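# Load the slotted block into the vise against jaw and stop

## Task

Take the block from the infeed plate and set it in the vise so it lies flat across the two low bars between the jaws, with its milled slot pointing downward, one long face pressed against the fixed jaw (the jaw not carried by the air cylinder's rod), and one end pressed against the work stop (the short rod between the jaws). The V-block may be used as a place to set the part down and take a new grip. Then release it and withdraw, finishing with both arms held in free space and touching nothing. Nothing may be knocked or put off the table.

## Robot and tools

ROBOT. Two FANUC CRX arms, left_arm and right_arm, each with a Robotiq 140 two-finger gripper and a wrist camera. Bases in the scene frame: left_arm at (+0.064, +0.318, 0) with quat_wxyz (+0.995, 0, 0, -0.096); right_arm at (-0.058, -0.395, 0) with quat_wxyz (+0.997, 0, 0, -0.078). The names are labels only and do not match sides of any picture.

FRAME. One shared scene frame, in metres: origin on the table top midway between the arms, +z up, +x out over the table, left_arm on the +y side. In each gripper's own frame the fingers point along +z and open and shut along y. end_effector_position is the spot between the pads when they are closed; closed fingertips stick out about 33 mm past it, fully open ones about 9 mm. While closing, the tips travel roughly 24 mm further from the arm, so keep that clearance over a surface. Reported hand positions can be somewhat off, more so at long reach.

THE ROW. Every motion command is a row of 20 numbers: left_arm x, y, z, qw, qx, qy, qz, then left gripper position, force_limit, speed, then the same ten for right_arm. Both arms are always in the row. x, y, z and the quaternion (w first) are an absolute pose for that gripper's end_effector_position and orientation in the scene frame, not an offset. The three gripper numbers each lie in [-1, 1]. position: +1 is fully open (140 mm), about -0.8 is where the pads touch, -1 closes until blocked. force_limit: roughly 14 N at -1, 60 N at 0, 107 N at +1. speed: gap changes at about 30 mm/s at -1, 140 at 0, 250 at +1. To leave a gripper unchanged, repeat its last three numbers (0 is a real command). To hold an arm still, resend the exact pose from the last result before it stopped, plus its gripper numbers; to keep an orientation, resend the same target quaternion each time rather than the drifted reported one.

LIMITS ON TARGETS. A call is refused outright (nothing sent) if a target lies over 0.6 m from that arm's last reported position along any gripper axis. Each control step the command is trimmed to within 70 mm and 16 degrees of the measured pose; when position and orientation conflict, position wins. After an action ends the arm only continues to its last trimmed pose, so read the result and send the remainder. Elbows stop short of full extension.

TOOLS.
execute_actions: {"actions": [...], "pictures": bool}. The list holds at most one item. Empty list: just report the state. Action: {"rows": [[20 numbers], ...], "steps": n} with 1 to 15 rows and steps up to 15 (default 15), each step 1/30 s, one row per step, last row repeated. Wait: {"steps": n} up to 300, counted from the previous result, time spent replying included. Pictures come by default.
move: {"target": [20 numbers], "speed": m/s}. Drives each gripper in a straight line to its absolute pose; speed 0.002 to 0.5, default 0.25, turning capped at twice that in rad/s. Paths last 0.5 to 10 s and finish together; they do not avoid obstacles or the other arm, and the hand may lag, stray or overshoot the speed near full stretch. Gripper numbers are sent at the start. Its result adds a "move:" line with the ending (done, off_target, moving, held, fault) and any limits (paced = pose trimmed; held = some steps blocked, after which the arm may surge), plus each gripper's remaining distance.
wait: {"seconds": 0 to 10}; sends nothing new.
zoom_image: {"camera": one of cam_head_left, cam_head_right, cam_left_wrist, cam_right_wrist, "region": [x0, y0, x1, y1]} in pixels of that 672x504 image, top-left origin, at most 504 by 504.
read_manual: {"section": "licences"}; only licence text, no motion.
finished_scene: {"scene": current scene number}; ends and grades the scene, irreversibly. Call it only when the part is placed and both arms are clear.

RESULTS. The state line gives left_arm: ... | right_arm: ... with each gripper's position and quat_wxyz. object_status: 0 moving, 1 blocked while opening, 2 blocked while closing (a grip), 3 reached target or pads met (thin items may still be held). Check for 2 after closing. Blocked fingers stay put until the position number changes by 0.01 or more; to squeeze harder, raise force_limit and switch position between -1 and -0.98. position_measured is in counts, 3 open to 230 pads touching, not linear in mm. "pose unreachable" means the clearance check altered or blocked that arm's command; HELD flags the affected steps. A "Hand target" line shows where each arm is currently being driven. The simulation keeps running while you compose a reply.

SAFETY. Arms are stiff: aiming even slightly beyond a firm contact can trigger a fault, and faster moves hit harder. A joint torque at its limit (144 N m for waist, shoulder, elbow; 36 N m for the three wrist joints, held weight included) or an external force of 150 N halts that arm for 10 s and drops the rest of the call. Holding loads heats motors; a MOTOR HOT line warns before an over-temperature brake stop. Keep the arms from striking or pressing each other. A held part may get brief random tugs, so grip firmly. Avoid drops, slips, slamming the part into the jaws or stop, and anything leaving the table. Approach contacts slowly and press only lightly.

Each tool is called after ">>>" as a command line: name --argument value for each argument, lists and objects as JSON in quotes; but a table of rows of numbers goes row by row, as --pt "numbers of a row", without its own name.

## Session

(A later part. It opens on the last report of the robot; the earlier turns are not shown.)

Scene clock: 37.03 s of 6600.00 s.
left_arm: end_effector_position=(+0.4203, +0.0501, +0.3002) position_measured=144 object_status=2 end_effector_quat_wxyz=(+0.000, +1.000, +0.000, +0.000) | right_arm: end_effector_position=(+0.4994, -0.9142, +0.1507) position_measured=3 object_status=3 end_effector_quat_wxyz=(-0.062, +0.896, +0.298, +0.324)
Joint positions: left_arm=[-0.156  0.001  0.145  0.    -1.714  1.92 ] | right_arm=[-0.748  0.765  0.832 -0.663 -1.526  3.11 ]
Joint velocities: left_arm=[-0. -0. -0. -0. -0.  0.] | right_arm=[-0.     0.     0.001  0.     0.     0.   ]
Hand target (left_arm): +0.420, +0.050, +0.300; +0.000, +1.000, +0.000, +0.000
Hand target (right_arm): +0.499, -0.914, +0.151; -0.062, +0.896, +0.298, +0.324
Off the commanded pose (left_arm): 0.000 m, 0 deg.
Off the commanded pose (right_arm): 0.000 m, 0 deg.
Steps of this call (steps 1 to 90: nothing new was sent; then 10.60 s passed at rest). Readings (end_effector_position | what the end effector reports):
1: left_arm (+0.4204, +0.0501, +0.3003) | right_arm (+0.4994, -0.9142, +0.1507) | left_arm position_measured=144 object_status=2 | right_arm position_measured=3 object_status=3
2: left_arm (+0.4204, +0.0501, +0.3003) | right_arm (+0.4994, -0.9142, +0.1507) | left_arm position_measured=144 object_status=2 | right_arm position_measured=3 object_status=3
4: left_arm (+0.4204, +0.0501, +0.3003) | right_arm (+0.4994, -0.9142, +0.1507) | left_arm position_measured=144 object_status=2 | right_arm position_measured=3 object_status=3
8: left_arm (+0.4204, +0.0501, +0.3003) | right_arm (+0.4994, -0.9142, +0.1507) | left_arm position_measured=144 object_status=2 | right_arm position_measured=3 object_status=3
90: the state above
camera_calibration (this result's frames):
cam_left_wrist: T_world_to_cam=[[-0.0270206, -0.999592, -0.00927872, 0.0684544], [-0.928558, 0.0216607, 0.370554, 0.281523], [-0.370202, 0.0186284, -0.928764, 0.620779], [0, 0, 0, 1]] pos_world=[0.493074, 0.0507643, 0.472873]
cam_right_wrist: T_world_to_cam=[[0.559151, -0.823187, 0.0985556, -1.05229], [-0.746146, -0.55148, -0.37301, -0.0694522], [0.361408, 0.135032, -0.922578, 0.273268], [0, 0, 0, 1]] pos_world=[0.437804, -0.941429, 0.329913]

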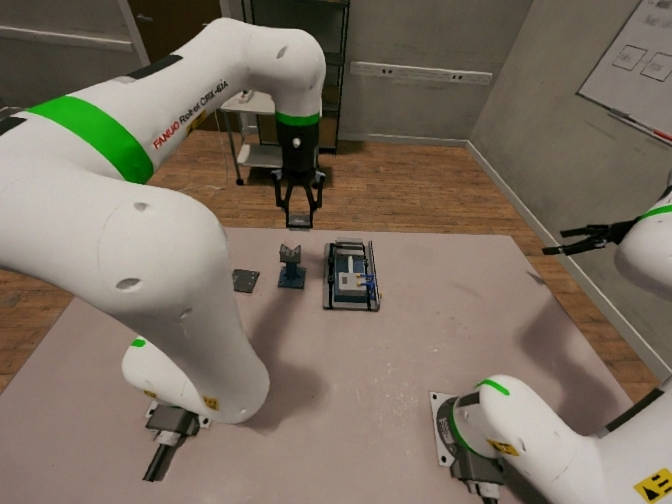

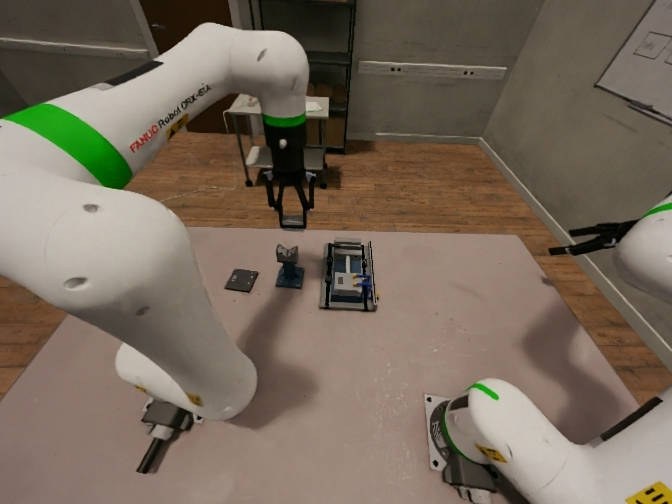

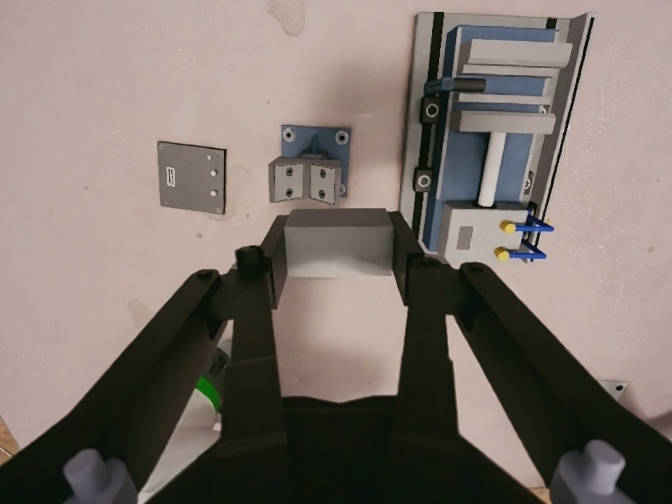

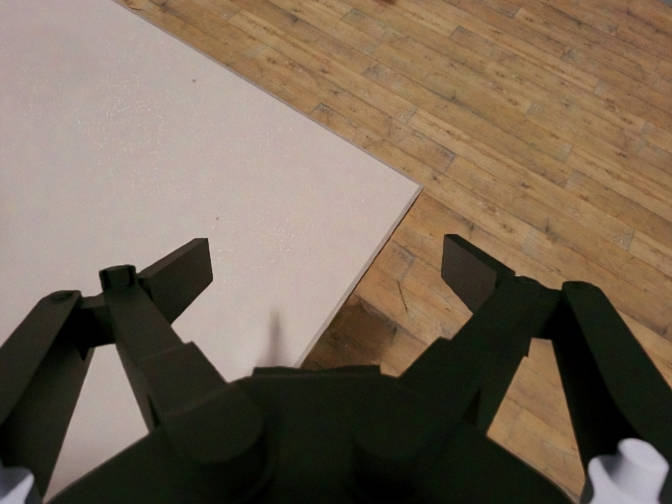

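>>> move --target '[0.17,-0.08,0.2,0,1,0,0,-1,0.3,0,0.4994,-0.9142,0.1507,-0.062,0.896,0.298,0.324,1,0,0]' --speed 0.4

>>> move --target '[0.17,-0.08,0.041,0,1,0,0,-1,0.3,0,0.4994,-0.9142,0.1507,-0.062,0.896,0.298,0.324,1,0,0]' --speed 0.1

>>> move --target '[0.17,-0.08,0.041,0,1,0,0,0.3,0.3,0,0.4994,-0.9142,0.1507,-0.062,0.896,0.298,0.324,1,0,0]'

>>> move --target '[0.184,-0.08,0.036,0,0.924,0,-0.383,0.3,0.3,0,0.4994,-0.9142,0.1507,-0.062,0.896,0.298,0.324,1,0,0]'

Scene clock: 47.53 s of 6600.00 s.
left_arm: end_effector_position=(+0.1703, -0.0800, +0.1999) position_measured=144 object_status=2 end_effector_quat_wxyz=(+0.001, +1.000, -0.000, +0.000) | right_arm: end_effector_position=(+0.4994, -0.9142, +0.1507) position_measured=3 object_status=3 end_effector_quat_wxyz=(-0.062, +0.896, +0.298, +0.324)
Joint positions: left_arm=[-0.796 -0.093 -0.178  0.    -1.484  2.559] | right_arm=[-0.748  0.765  0.832 -0.663 -1.526  3.11 ]
Joint velocities: left_arm=[-0.001  0.     0.001 -0.    -0.003  0.   ] | right_arm=[-0.     0.    -0.001 -0.001  0.     0.   ]
Hand target (left_arm): +0.170, -0.080, +0.200; +0.001, +1.000, -0.000, +0.000
Hand target (right_arm): +0.499, -0.914, +0.151; -0.062, +0.896, +0.298, +0.324
Off the commanded pose (left_arm): 0.000 m, 0 deg.
Off the commanded pose (right_arm): 0.000 m, 0 deg.
After step 90, 6.17 s passed at rest.
move: done
camera_calibration (this result's frames):
cam_left_wrist: T_world_to_cam=[[-0.0274456, -0.999586, -0.00863873, -0.0693143], [-0.928436, 0.0222873, 0.370822, 0.0892824], [-0.370476, 0.0181979, -0.928664, 0.437508], [0, 0, 0, 1]] pos_world=[0.243077, -0.0792372, 0.372591]
cam_right_wrist: T_world_to_cam=[[0.559151, -0.823187, 0.0985554, -1.05229], [-0.746146, -0.55148, -0.37301, -0.0694522], [0.361408, 0.135032, -0.922578, 0.273268], [0, 0, 0, 1]] pos_world=[0.437804, -0.941429, 0.329913]

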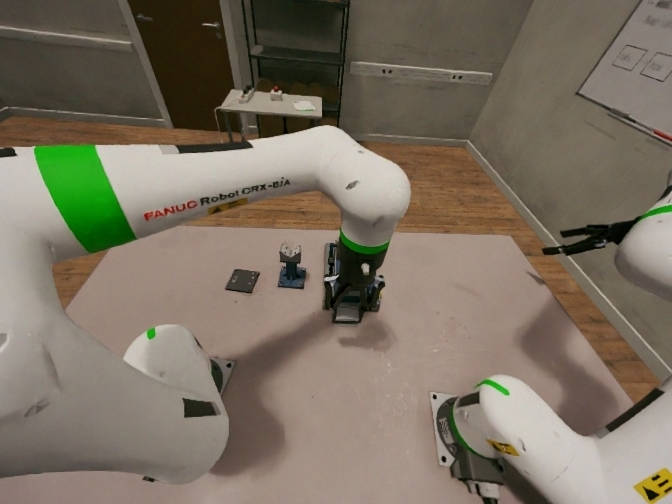

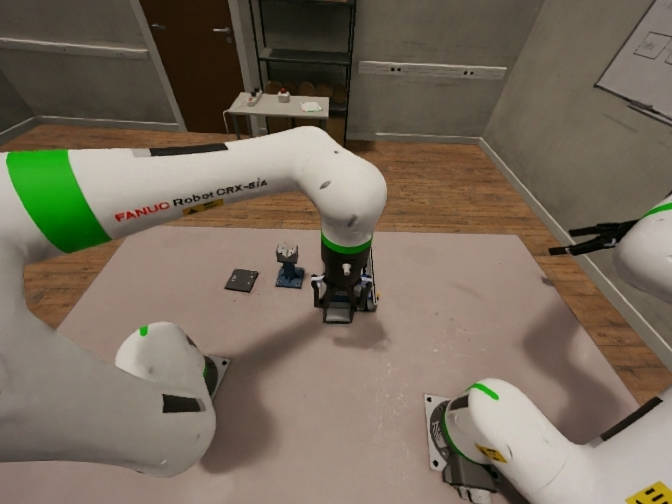

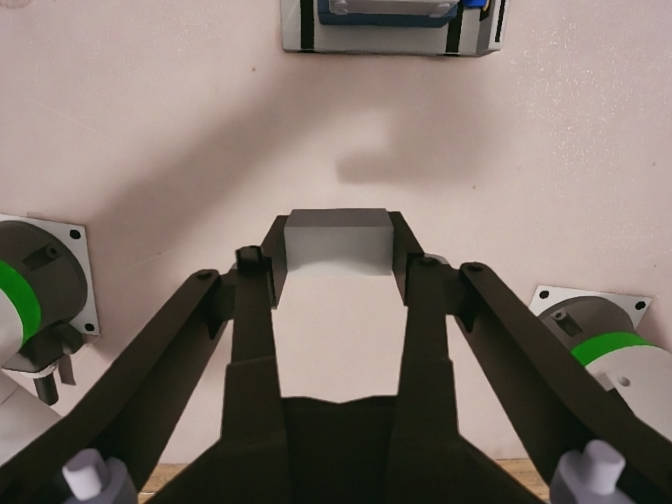

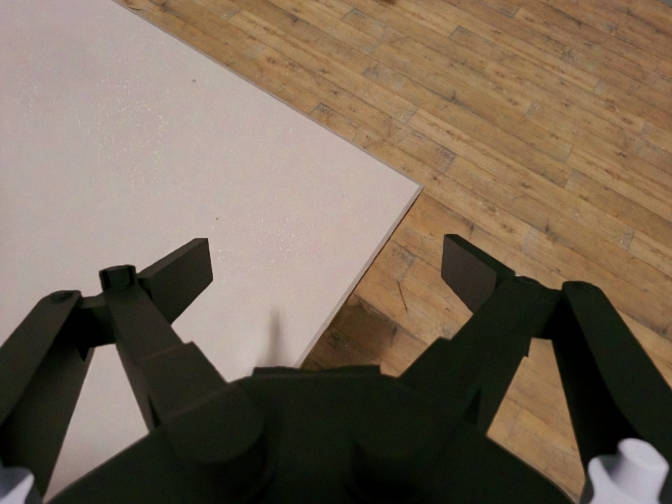

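Scene clock: 49.43 s of 6600.00 s.
left_arm: end_effector_position=(+0.1698, -0.0798, +0.0412) position_measured=144 object_status=2 end_effector_quat_wxyz=(+0.000, +1.000, -0.000, -0.000) | right_arm: end_effector_position=(+0.4994, -0.9142, +0.1507) position_measured=3 object_status=3 end_effector_quat_wxyz=(-0.062, +0.896, +0.298, +0.324)
Joint positions: left_arm=[-0.797  0.021 -0.456  0.    -1.094  2.56 ] | right_arm=[-0.748  0.765  0.832 -0.663 -1.526  3.11 ]
Joint velocities: left_arm=[ 0.     0.001  0.001  0.002 -0.    -0.   ] | right_arm=[-0.    -0.    -0.    -0.001 -0.     0.   ]
Hand target (left_arm): +0.170, -0.080, +0.041; +0.000, +1.000, -0.000, -0.000
Hand target (right_arm): +0.499, -0.914, +0.151; -0.062, +0.896, +0.298, +0.324
Off the commanded pose (left_arm): 0.000 m, 0 deg.
Off the commanded pose (right_arm): 0.000 m, 0 deg.
move: done
camera_calibration (this result's frames):
cam_left_wrist: T_world_to_cam=[[-0.0277192, -0.999567, -0.00988367, -0.0703653], [-0.928303, 0.0220728, 0.371169, 0.147672], [-0.37079, 0.0194635, -0.928513, 0.290062], [0, 0, 0, 1]] pos_world=[0.242686, -0.07924, 0.213819]
cam_right_wrist: T_world_to_cam=[[0.559151, -0.823187, 0.0985558, -1.05229], [-0.746146, -0.55148, -0.37301, -0.0694523], [0.361408, 0.135032, -0.922578, 0.273268], [0, 0, 0, 1]] pos_world=[0.437804, -0.941429, 0.329913]

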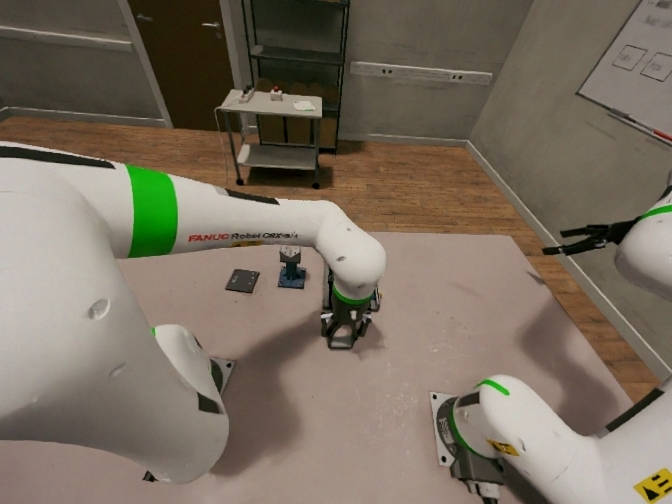

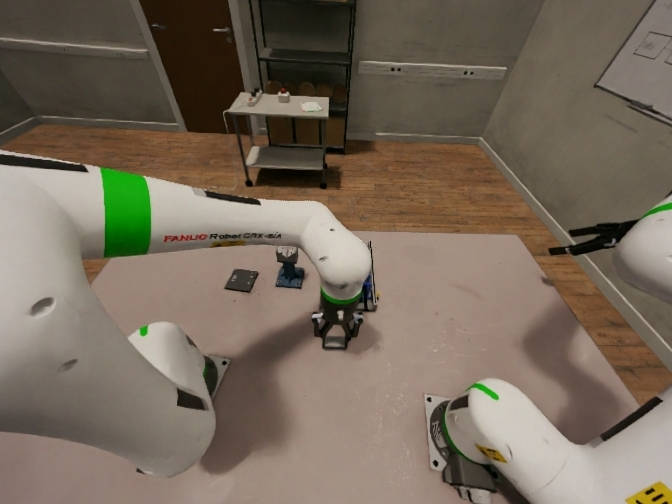

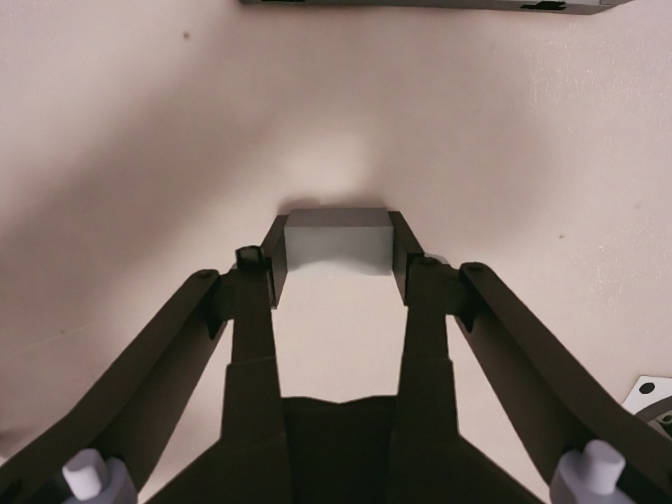

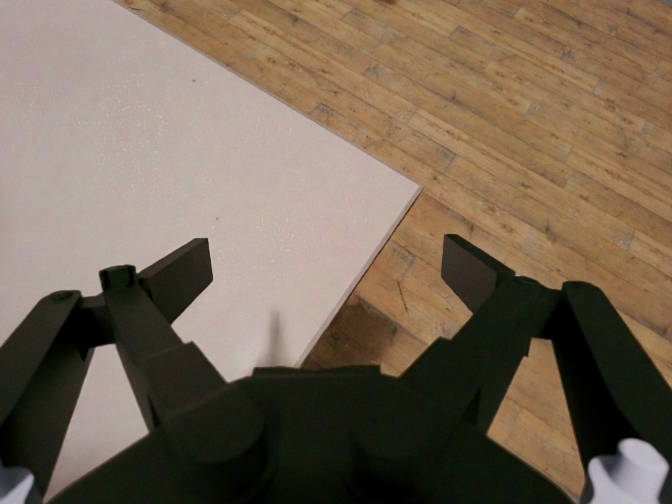

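Scene clock: 50.13 s of 6600.00 s.
left_arm: end_effector_position=(+0.1700, -0.0800, +0.0410) position_measured=91 object_status=3 end_effector_quat_wxyz=(-0.000, +1.000, -0.000, -0.000) | right_arm: end_effector_position=(+0.4994, -0.9142, +0.1507) position_measured=3 object_status=3 end_effector_quat_wxyz=(-0.062, +0.896, +0.298, +0.324)
Joint positions: left_arm=[-0.797  0.022 -0.455  0.    -1.094  2.561] | right_arm=[-0.748  0.765  0.832 -0.663 -1.526  3.11 ]
Joint velocities: left_arm=[-0.    -0.     0.001 -0.     0.    -0.   ] | right_arm=[ 0.     0.    -0.    -0.001  0.    -0.   ]
Hand target (left_arm): +0.170, -0.080, +0.041; +0.000, +1.000, -0.000, -0.000
Hand target (right_arm): +0.499, -0.914, +0.151; -0.062, +0.896, +0.298, +0.324
Off the commanded pose (left_arm): 0.000 m, 0 deg.
Off the commanded pose (right_arm): 0.000 m, 0 deg.
move: done
camera_calibration (this result's frames):
cam_left_wrist: T_world_to_cam=[[-0.0271804, -0.999581, -0.00996897, -0.0706778], [-0.92832, 0.0215411, 0.371157, 0.147868], [-0.370787, 0.0193426, -0.928516, 0.289947], [0, 0, 0, 1]] pos_world=[0.242857, -0.0794418, 0.213634]
cam_right_wrist: T_world_to_cam=[[0.559151, -0.823187, 0.0985557, -1.05229], [-0.746146, -0.55148, -0.37301, -0.0694523], [0.361408, 0.135032, -0.922578, 0.273268], [0, 0, 0, 1]] pos_world=[0.437804, -0.941429, 0.329913]

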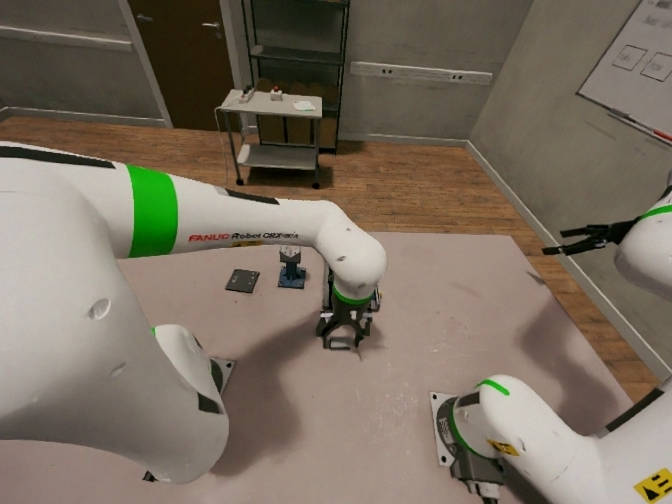

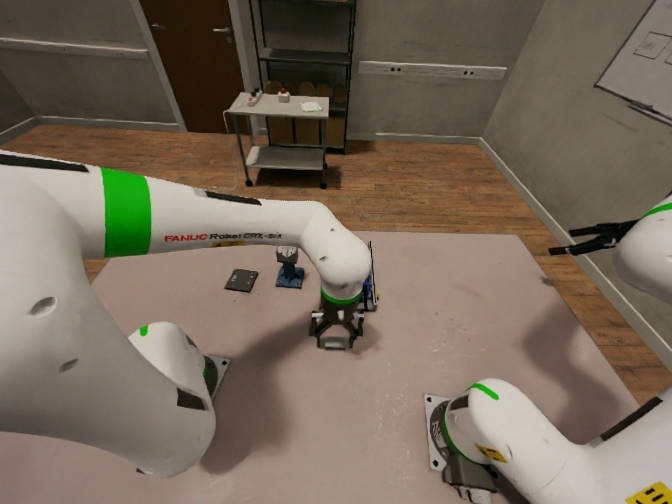

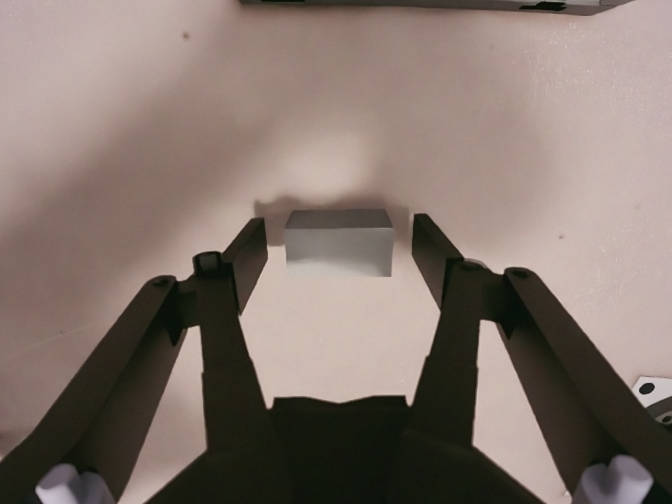

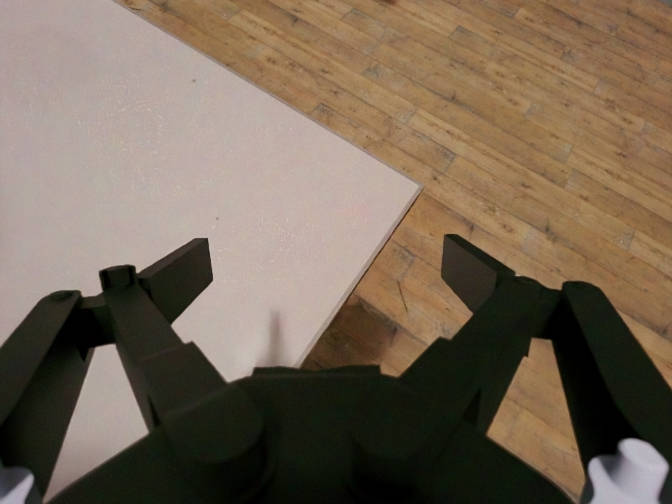

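Scene clock: 52.10 s of 6600.00 s.
left_arm: end_effector_position=(+0.1835, -0.0800, +0.0360) position_measured=91 object_status=3 end_effector_quat_wxyz=(-0.002, +0.924, +0.000, -0.383) | right_arm: end_effector_position=(+0.4994, -0.9142, +0.1507) position_measured=3 object_status=3 end_effector_quat_wxyz=(-0.062, +0.896, +0.298, +0.324)
Joint positions: left_arm=[-0.408  0.474 -0.295  0.41  -1.499  1.992] | right_arm=[-0.748  0.765  0.832 -0.663 -1.526  3.11 ]
Joint velocities: left_arm=[ 0.     0.002  0.001  0.     0.001 -0.   ] | right_arm=[-0.     0.     0.002 -0.001 -0.001  0.   ]
Hand target (left_arm): +0.183, -0.080, +0.036; -0.002, +0.924, +0.000, -0.383
Hand target (right_arm): +0.499, -0.914, +0.151; -0.062, +0.896, +0.298, +0.324
Off the commanded pose (left_arm): 0.001 m, 0 deg.
Off the commanded pose (right_arm): 0.000 m, 0 deg.
move: done
camera_calibration (this result's frames):
cam_left_wrist: T_world_to_cam=[[-0.0266924, -0.999604, 0.00893681, -0.0710906], [-0.393701, 0.0187296, 0.919048, 0.0442125], [-0.918851, 0.0210131, -0.394045, 0.371745], [0, 0, 0, 1]] pos_world=[0.357087, -0.0797021, 0.106486]
cam_right_wrist: T_world_to_cam=[[0.559151, -0.823187, 0.0985556, -1.05229], [-0.746146, -0.55148, -0.37301, -0.0694521], [0.361408, 0.135032, -0.922578, 0.273268], [0, 0, 0, 1]] pos_world=[0.437804, -0.941429, 0.329913]

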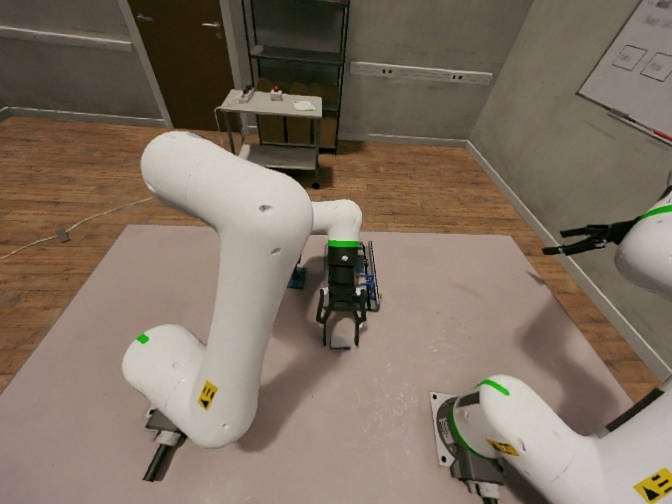

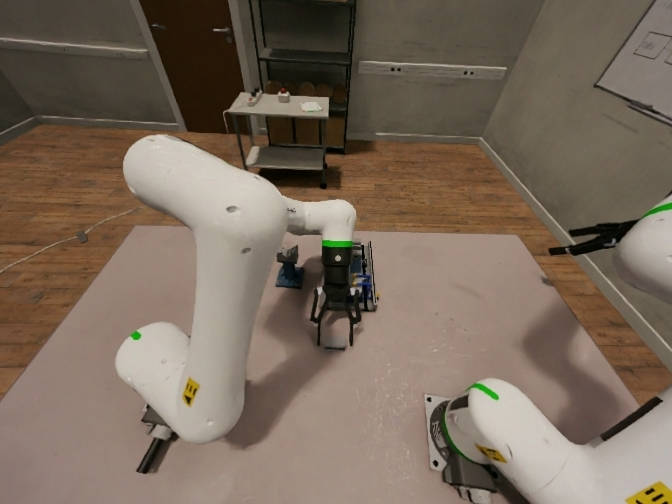

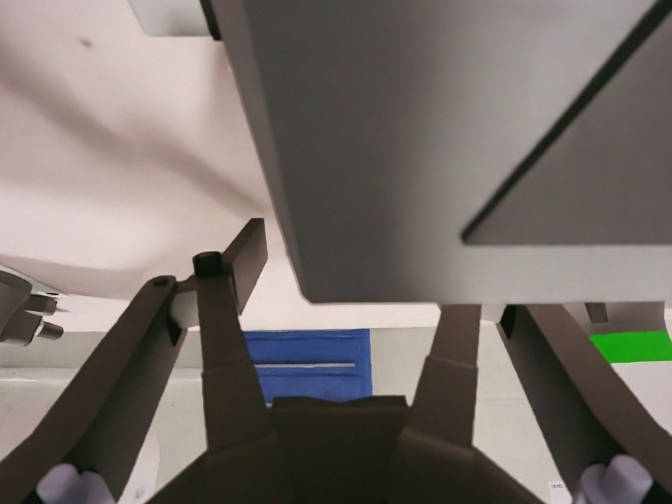

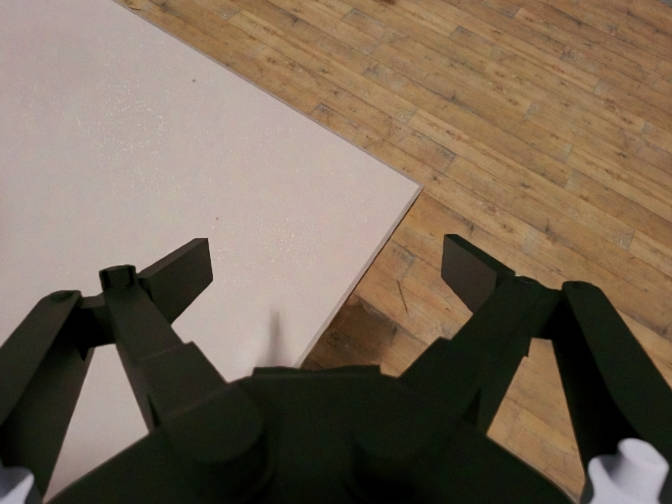

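Close to the cylinder, but no fault. Grip, retreat, rotate.

>>> move --target '[0.184,-0.08,0.036,0,0.924,0,-0.383,-1,0.3,0,0.4994,-0.9142,0.1507,-0.062,0.896,0.298,0.324,1,0,0]'

>>> move --target '[0.17,-0.08,0.09,0,0.924,0,-0.383,-1,0.3,0,0.4994,-0.9142,0.1507,-0.062,0.896,0.298,0.324,1,0,0]' --speed 0.1

>>> move --target '[0.2,-0.1,0.12,0,0.924,0,0.383,-1,0.3,0,0.4994,-0.9142,0.1507,-0.062,0.896,0.298,0.324,1,0,0]'

Scene clock: 57.63 s of 6600.00 s.
left_arm: end_effector_position=(+0.1840, -0.0800, +0.0360) position_measured=144 object_status=2 end_effector_quat_wxyz=(-0.000, +0.924, +0.000, -0.383) | right_arm: end_effector_position=(+0.4994, -0.9142, +0.1507) position_measured=3 object_status=3 end_effector_quat_wxyz=(-0.062, +0.896, +0.298, +0.324)
Joint positions: left_arm=[-0.406  0.473 -0.297  0.411 -1.498  1.989] | right_arm=[-0.748  0.765  0.832 -0.663 -1.526  3.11 ]
Joint velocities: left_arm=[0.001 0.    0.001 0.    0.001 0.   ] | right_arm=[-0.    -0.     0.     0.001  0.001  0.   ]
Hand target (left_arm): +0.184, -0.080, +0.036; -0.000, +0.924, +0.000, -0.383
Hand target (right_arm): +0.499, -0.914, +0.151; -0.062, +0.896, +0.298, +0.324
Off the commanded pose (left_arm): 0.000 m, 0 deg.
Off the commanded pose (right_arm): 0.000 m, 0 deg.
After step 90, 1.83 s passed at rest.
move: done
camera_calibration (this result's frames):
cam_left_wrist: T_world_to_cam=[[-0.0262562, -0.999581, 0.0121758, -0.071319], [-0.393513, 0.0215315, 0.919067, 0.0445928], [-0.918944, 0.0193398, -0.393914, 0.372111], [0, 0, 0, 1]] pos_world=[0.357625, -0.0794458, 0.106464]
cam_right_wrist: T_world_to_cam=[[0.559151, -0.823187, 0.0985557, -1.05229], [-0.746146, -0.55148, -0.37301, -0.0694521], [0.361408, 0.135032, -0.922578, 0.273268], [0, 0, 0, 1]] pos_world=[0.437804, -0.941429, 0.329913]

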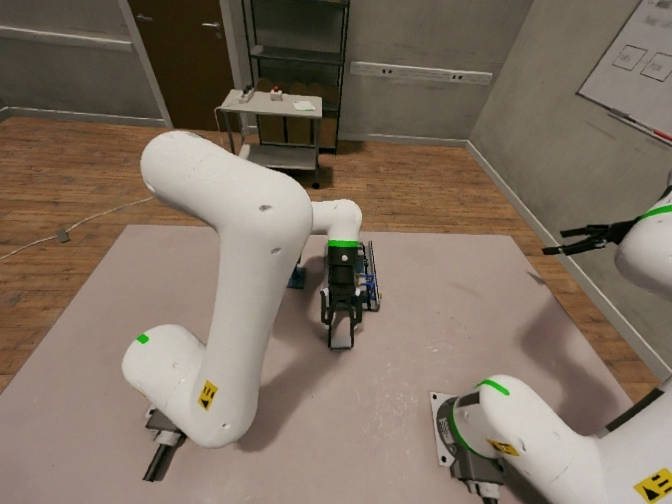

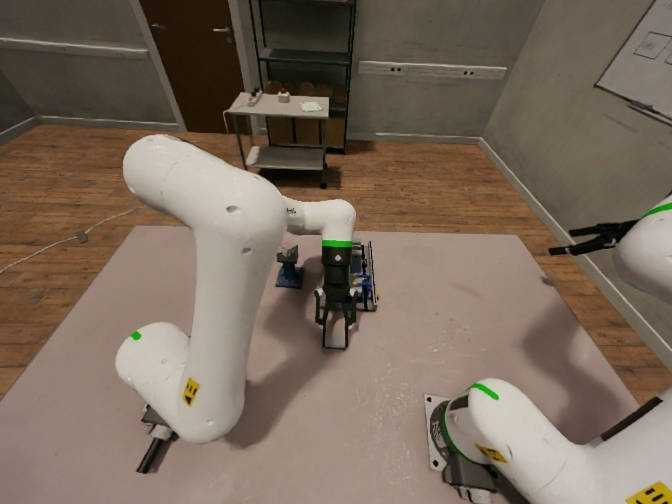

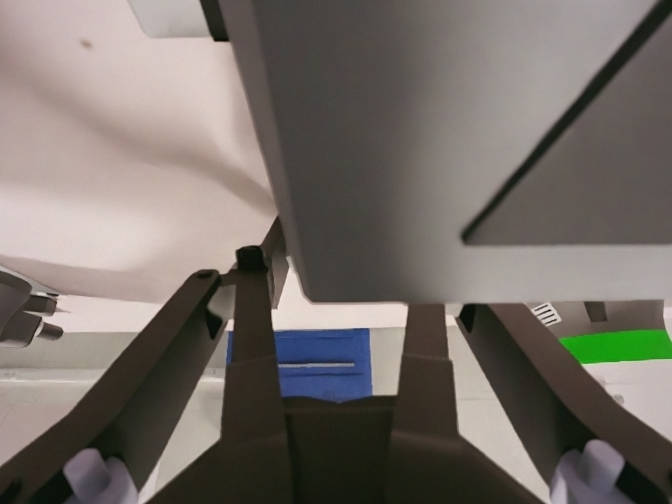

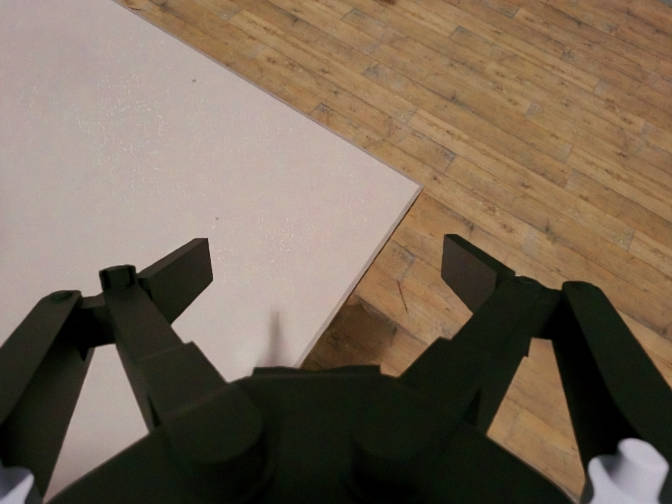

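Scene clock: 58.50 s of 6600.00 s.
left_arm: end_effector_position=(+0.1700, -0.0800, +0.0899) position_measured=144 object_status=2 end_effector_quat_wxyz=(+0.000, +0.924, +0.000, -0.383) | right_arm: end_effector_position=(+0.4994, -0.9142, +0.1507) position_measured=3 object_status=3 end_effector_quat_wxyz=(-0.062, +0.896, +0.298, +0.324)
Joint positions: left_arm=[-0.422  0.378 -0.288  0.421 -1.588  2.042] | right_arm=[-0.748  0.765  0.832 -0.663 -1.526  3.11 ]
Joint velocities: left_arm=[-0.001 -0.001  0.     0.     0.    -0.   ] | right_arm=[ 0.001  0.     0.     0.    -0.    -0.   ]
Hand target (left_arm): +0.170, -0.080, +0.090; +0.000, +0.924, +0.000, -0.383
Hand target (right_arm): +0.499, -0.914, +0.151; -0.062, +0.896, +0.298, +0.324
Off the commanded pose (left_arm): 0.000 m, 0 deg.
Off the commanded pose (right_arm): 0.000 m, 0 deg.
move: done
camera_calibration (this result's frames):
cam_left_wrist: T_world_to_cam=[[-0.0260566, -0.999587, 0.012155, -0.072423], [-0.39351, 0.0214337, 0.919071, -0.0104093], [-0.918951, 0.0191647, -0.393906, 0.380491], [0, 0, 0, 1]] pos_world=[0.343669, -0.0794619, 0.160325]
cam_right_wrist: T_world_to_cam=[[0.559152, -0.823187, 0.0985552, -1.05228], [-0.746146, -0.55148, -0.37301, -0.0694523], [0.361408, 0.135032, -0.922578, 0.273268], [0, 0, 0, 1]] pos_world=[0.437804, -0.941429, 0.329913]

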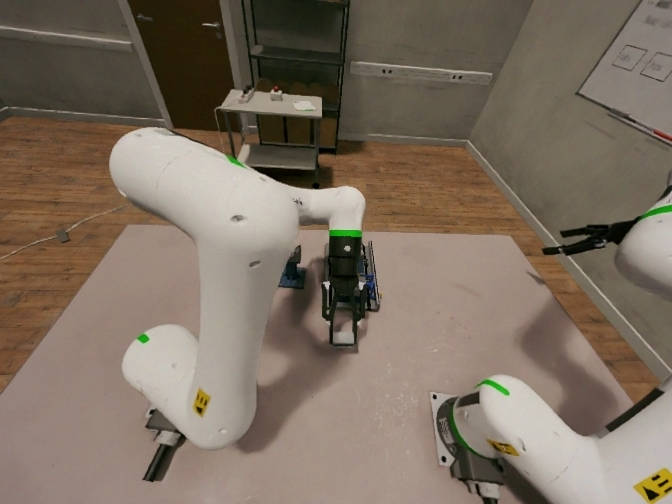

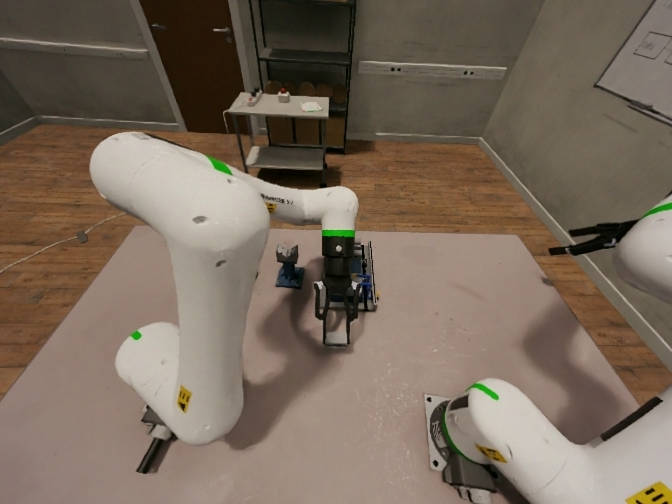

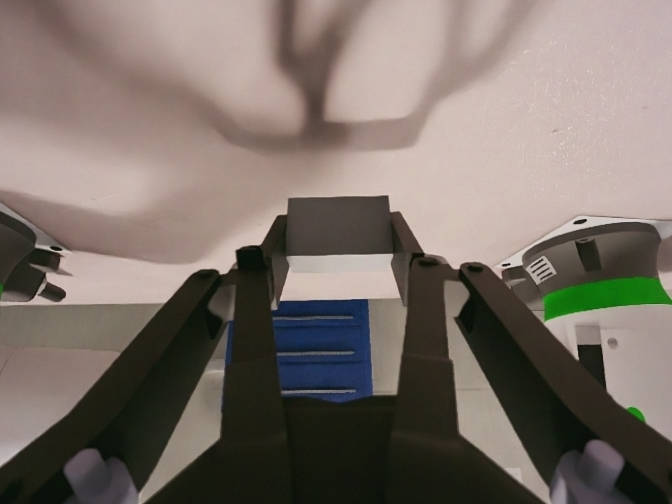

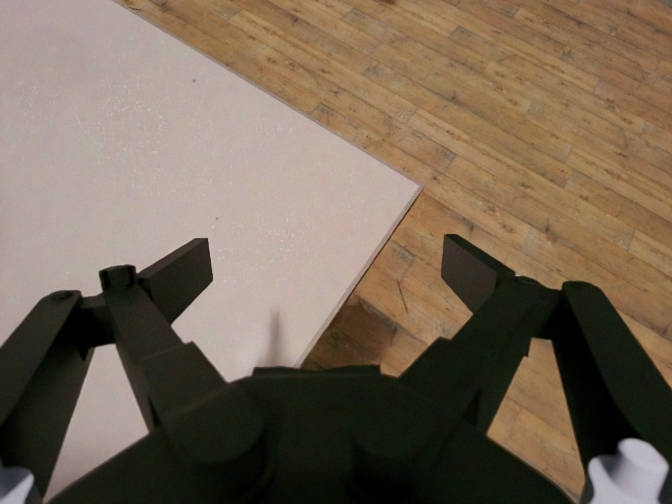

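Scene clock: 62.03 s of 6600.00 s.
left_arm: end_effector_position=(+0.2009, -0.1004, +0.1205) position_measured=144 object_status=2 end_effector_quat_wxyz=(+0.003, +0.924, +0.000, +0.382) | right_arm: end_effector_position=(+0.4994, -0.9142, +0.1507) position_measured=3 object_status=3 end_effector_quat_wxyz=(-0.062, +0.896, +0.298, +0.324)
Joint positions: left_arm=[-1.437  0.102 -0.208 -0.8   -1.388  3.407] | right_arm=[-0.748  0.765  0.832 -0.663 -1.526  3.11 ]
Joint velocities: left_arm=[-0.001  0.002 -0.    -0.    -0.002  0.001] | right_arm=[ 0.     0.    -0.001 -0.    -0.001  0.   ]
Hand target (left_arm): +0.201, -0.100, +0.120; +0.003, +0.924, -0.000, +0.382
Hand target (right_arm): +0.499, -0.914, +0.151; -0.062, +0.896, +0.298, +0.324
Off the commanded pose (left_arm): 0.001 m, 0 deg.
Off the commanded pose (right_arm): 0.000 m, 0 deg.
move: done
camera_calibration (this result's frames):
cam_left_wrist: T_world_to_cam=[[-0.0144177, -0.999681, -0.0207366, -0.0907116], [-0.91909, 0.0214171, -0.393466, 0.237705], [0.393784, 0.0133859, -0.919105, 0.220258], [0, 0, 0, 1]] pos_world=[0.130431, -0.0987219, 0.294088]
cam_right_wrist: T_world_to_cam=[[0.559151, -0.823187, 0.0985555, -1.05229], [-0.746146, -0.55148, -0.37301, -0.0694522], [0.361408, 0.135032, -0.922578, 0.273268], [0, 0, 0, 1]] pos_world=[0.437804, -0.941429, 0.329913]

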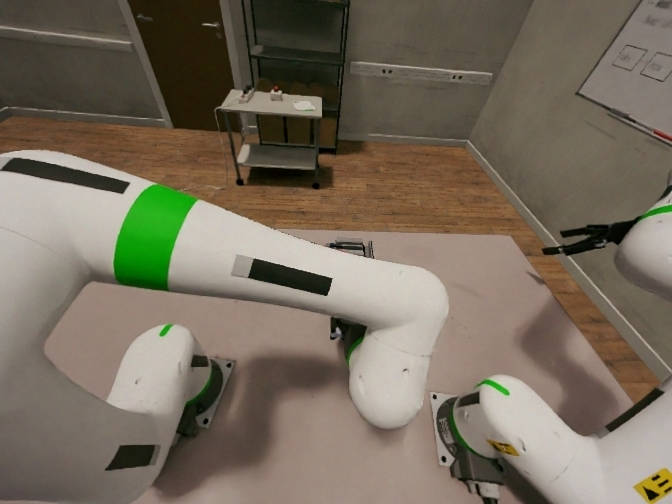

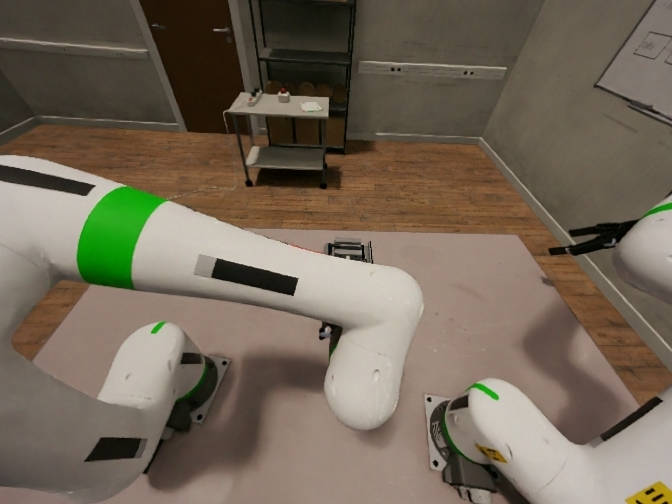

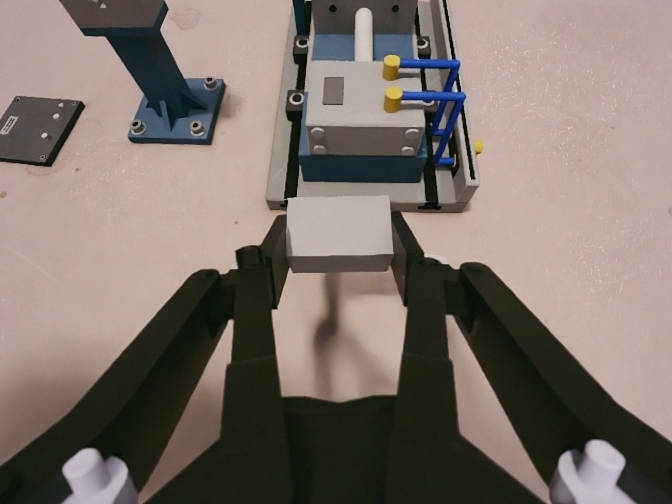

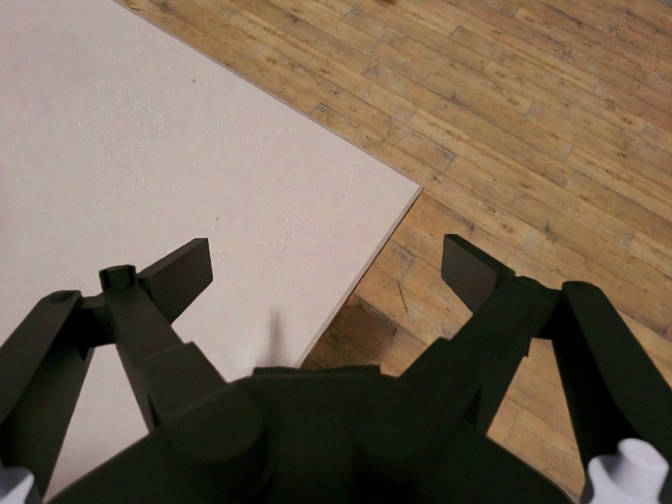

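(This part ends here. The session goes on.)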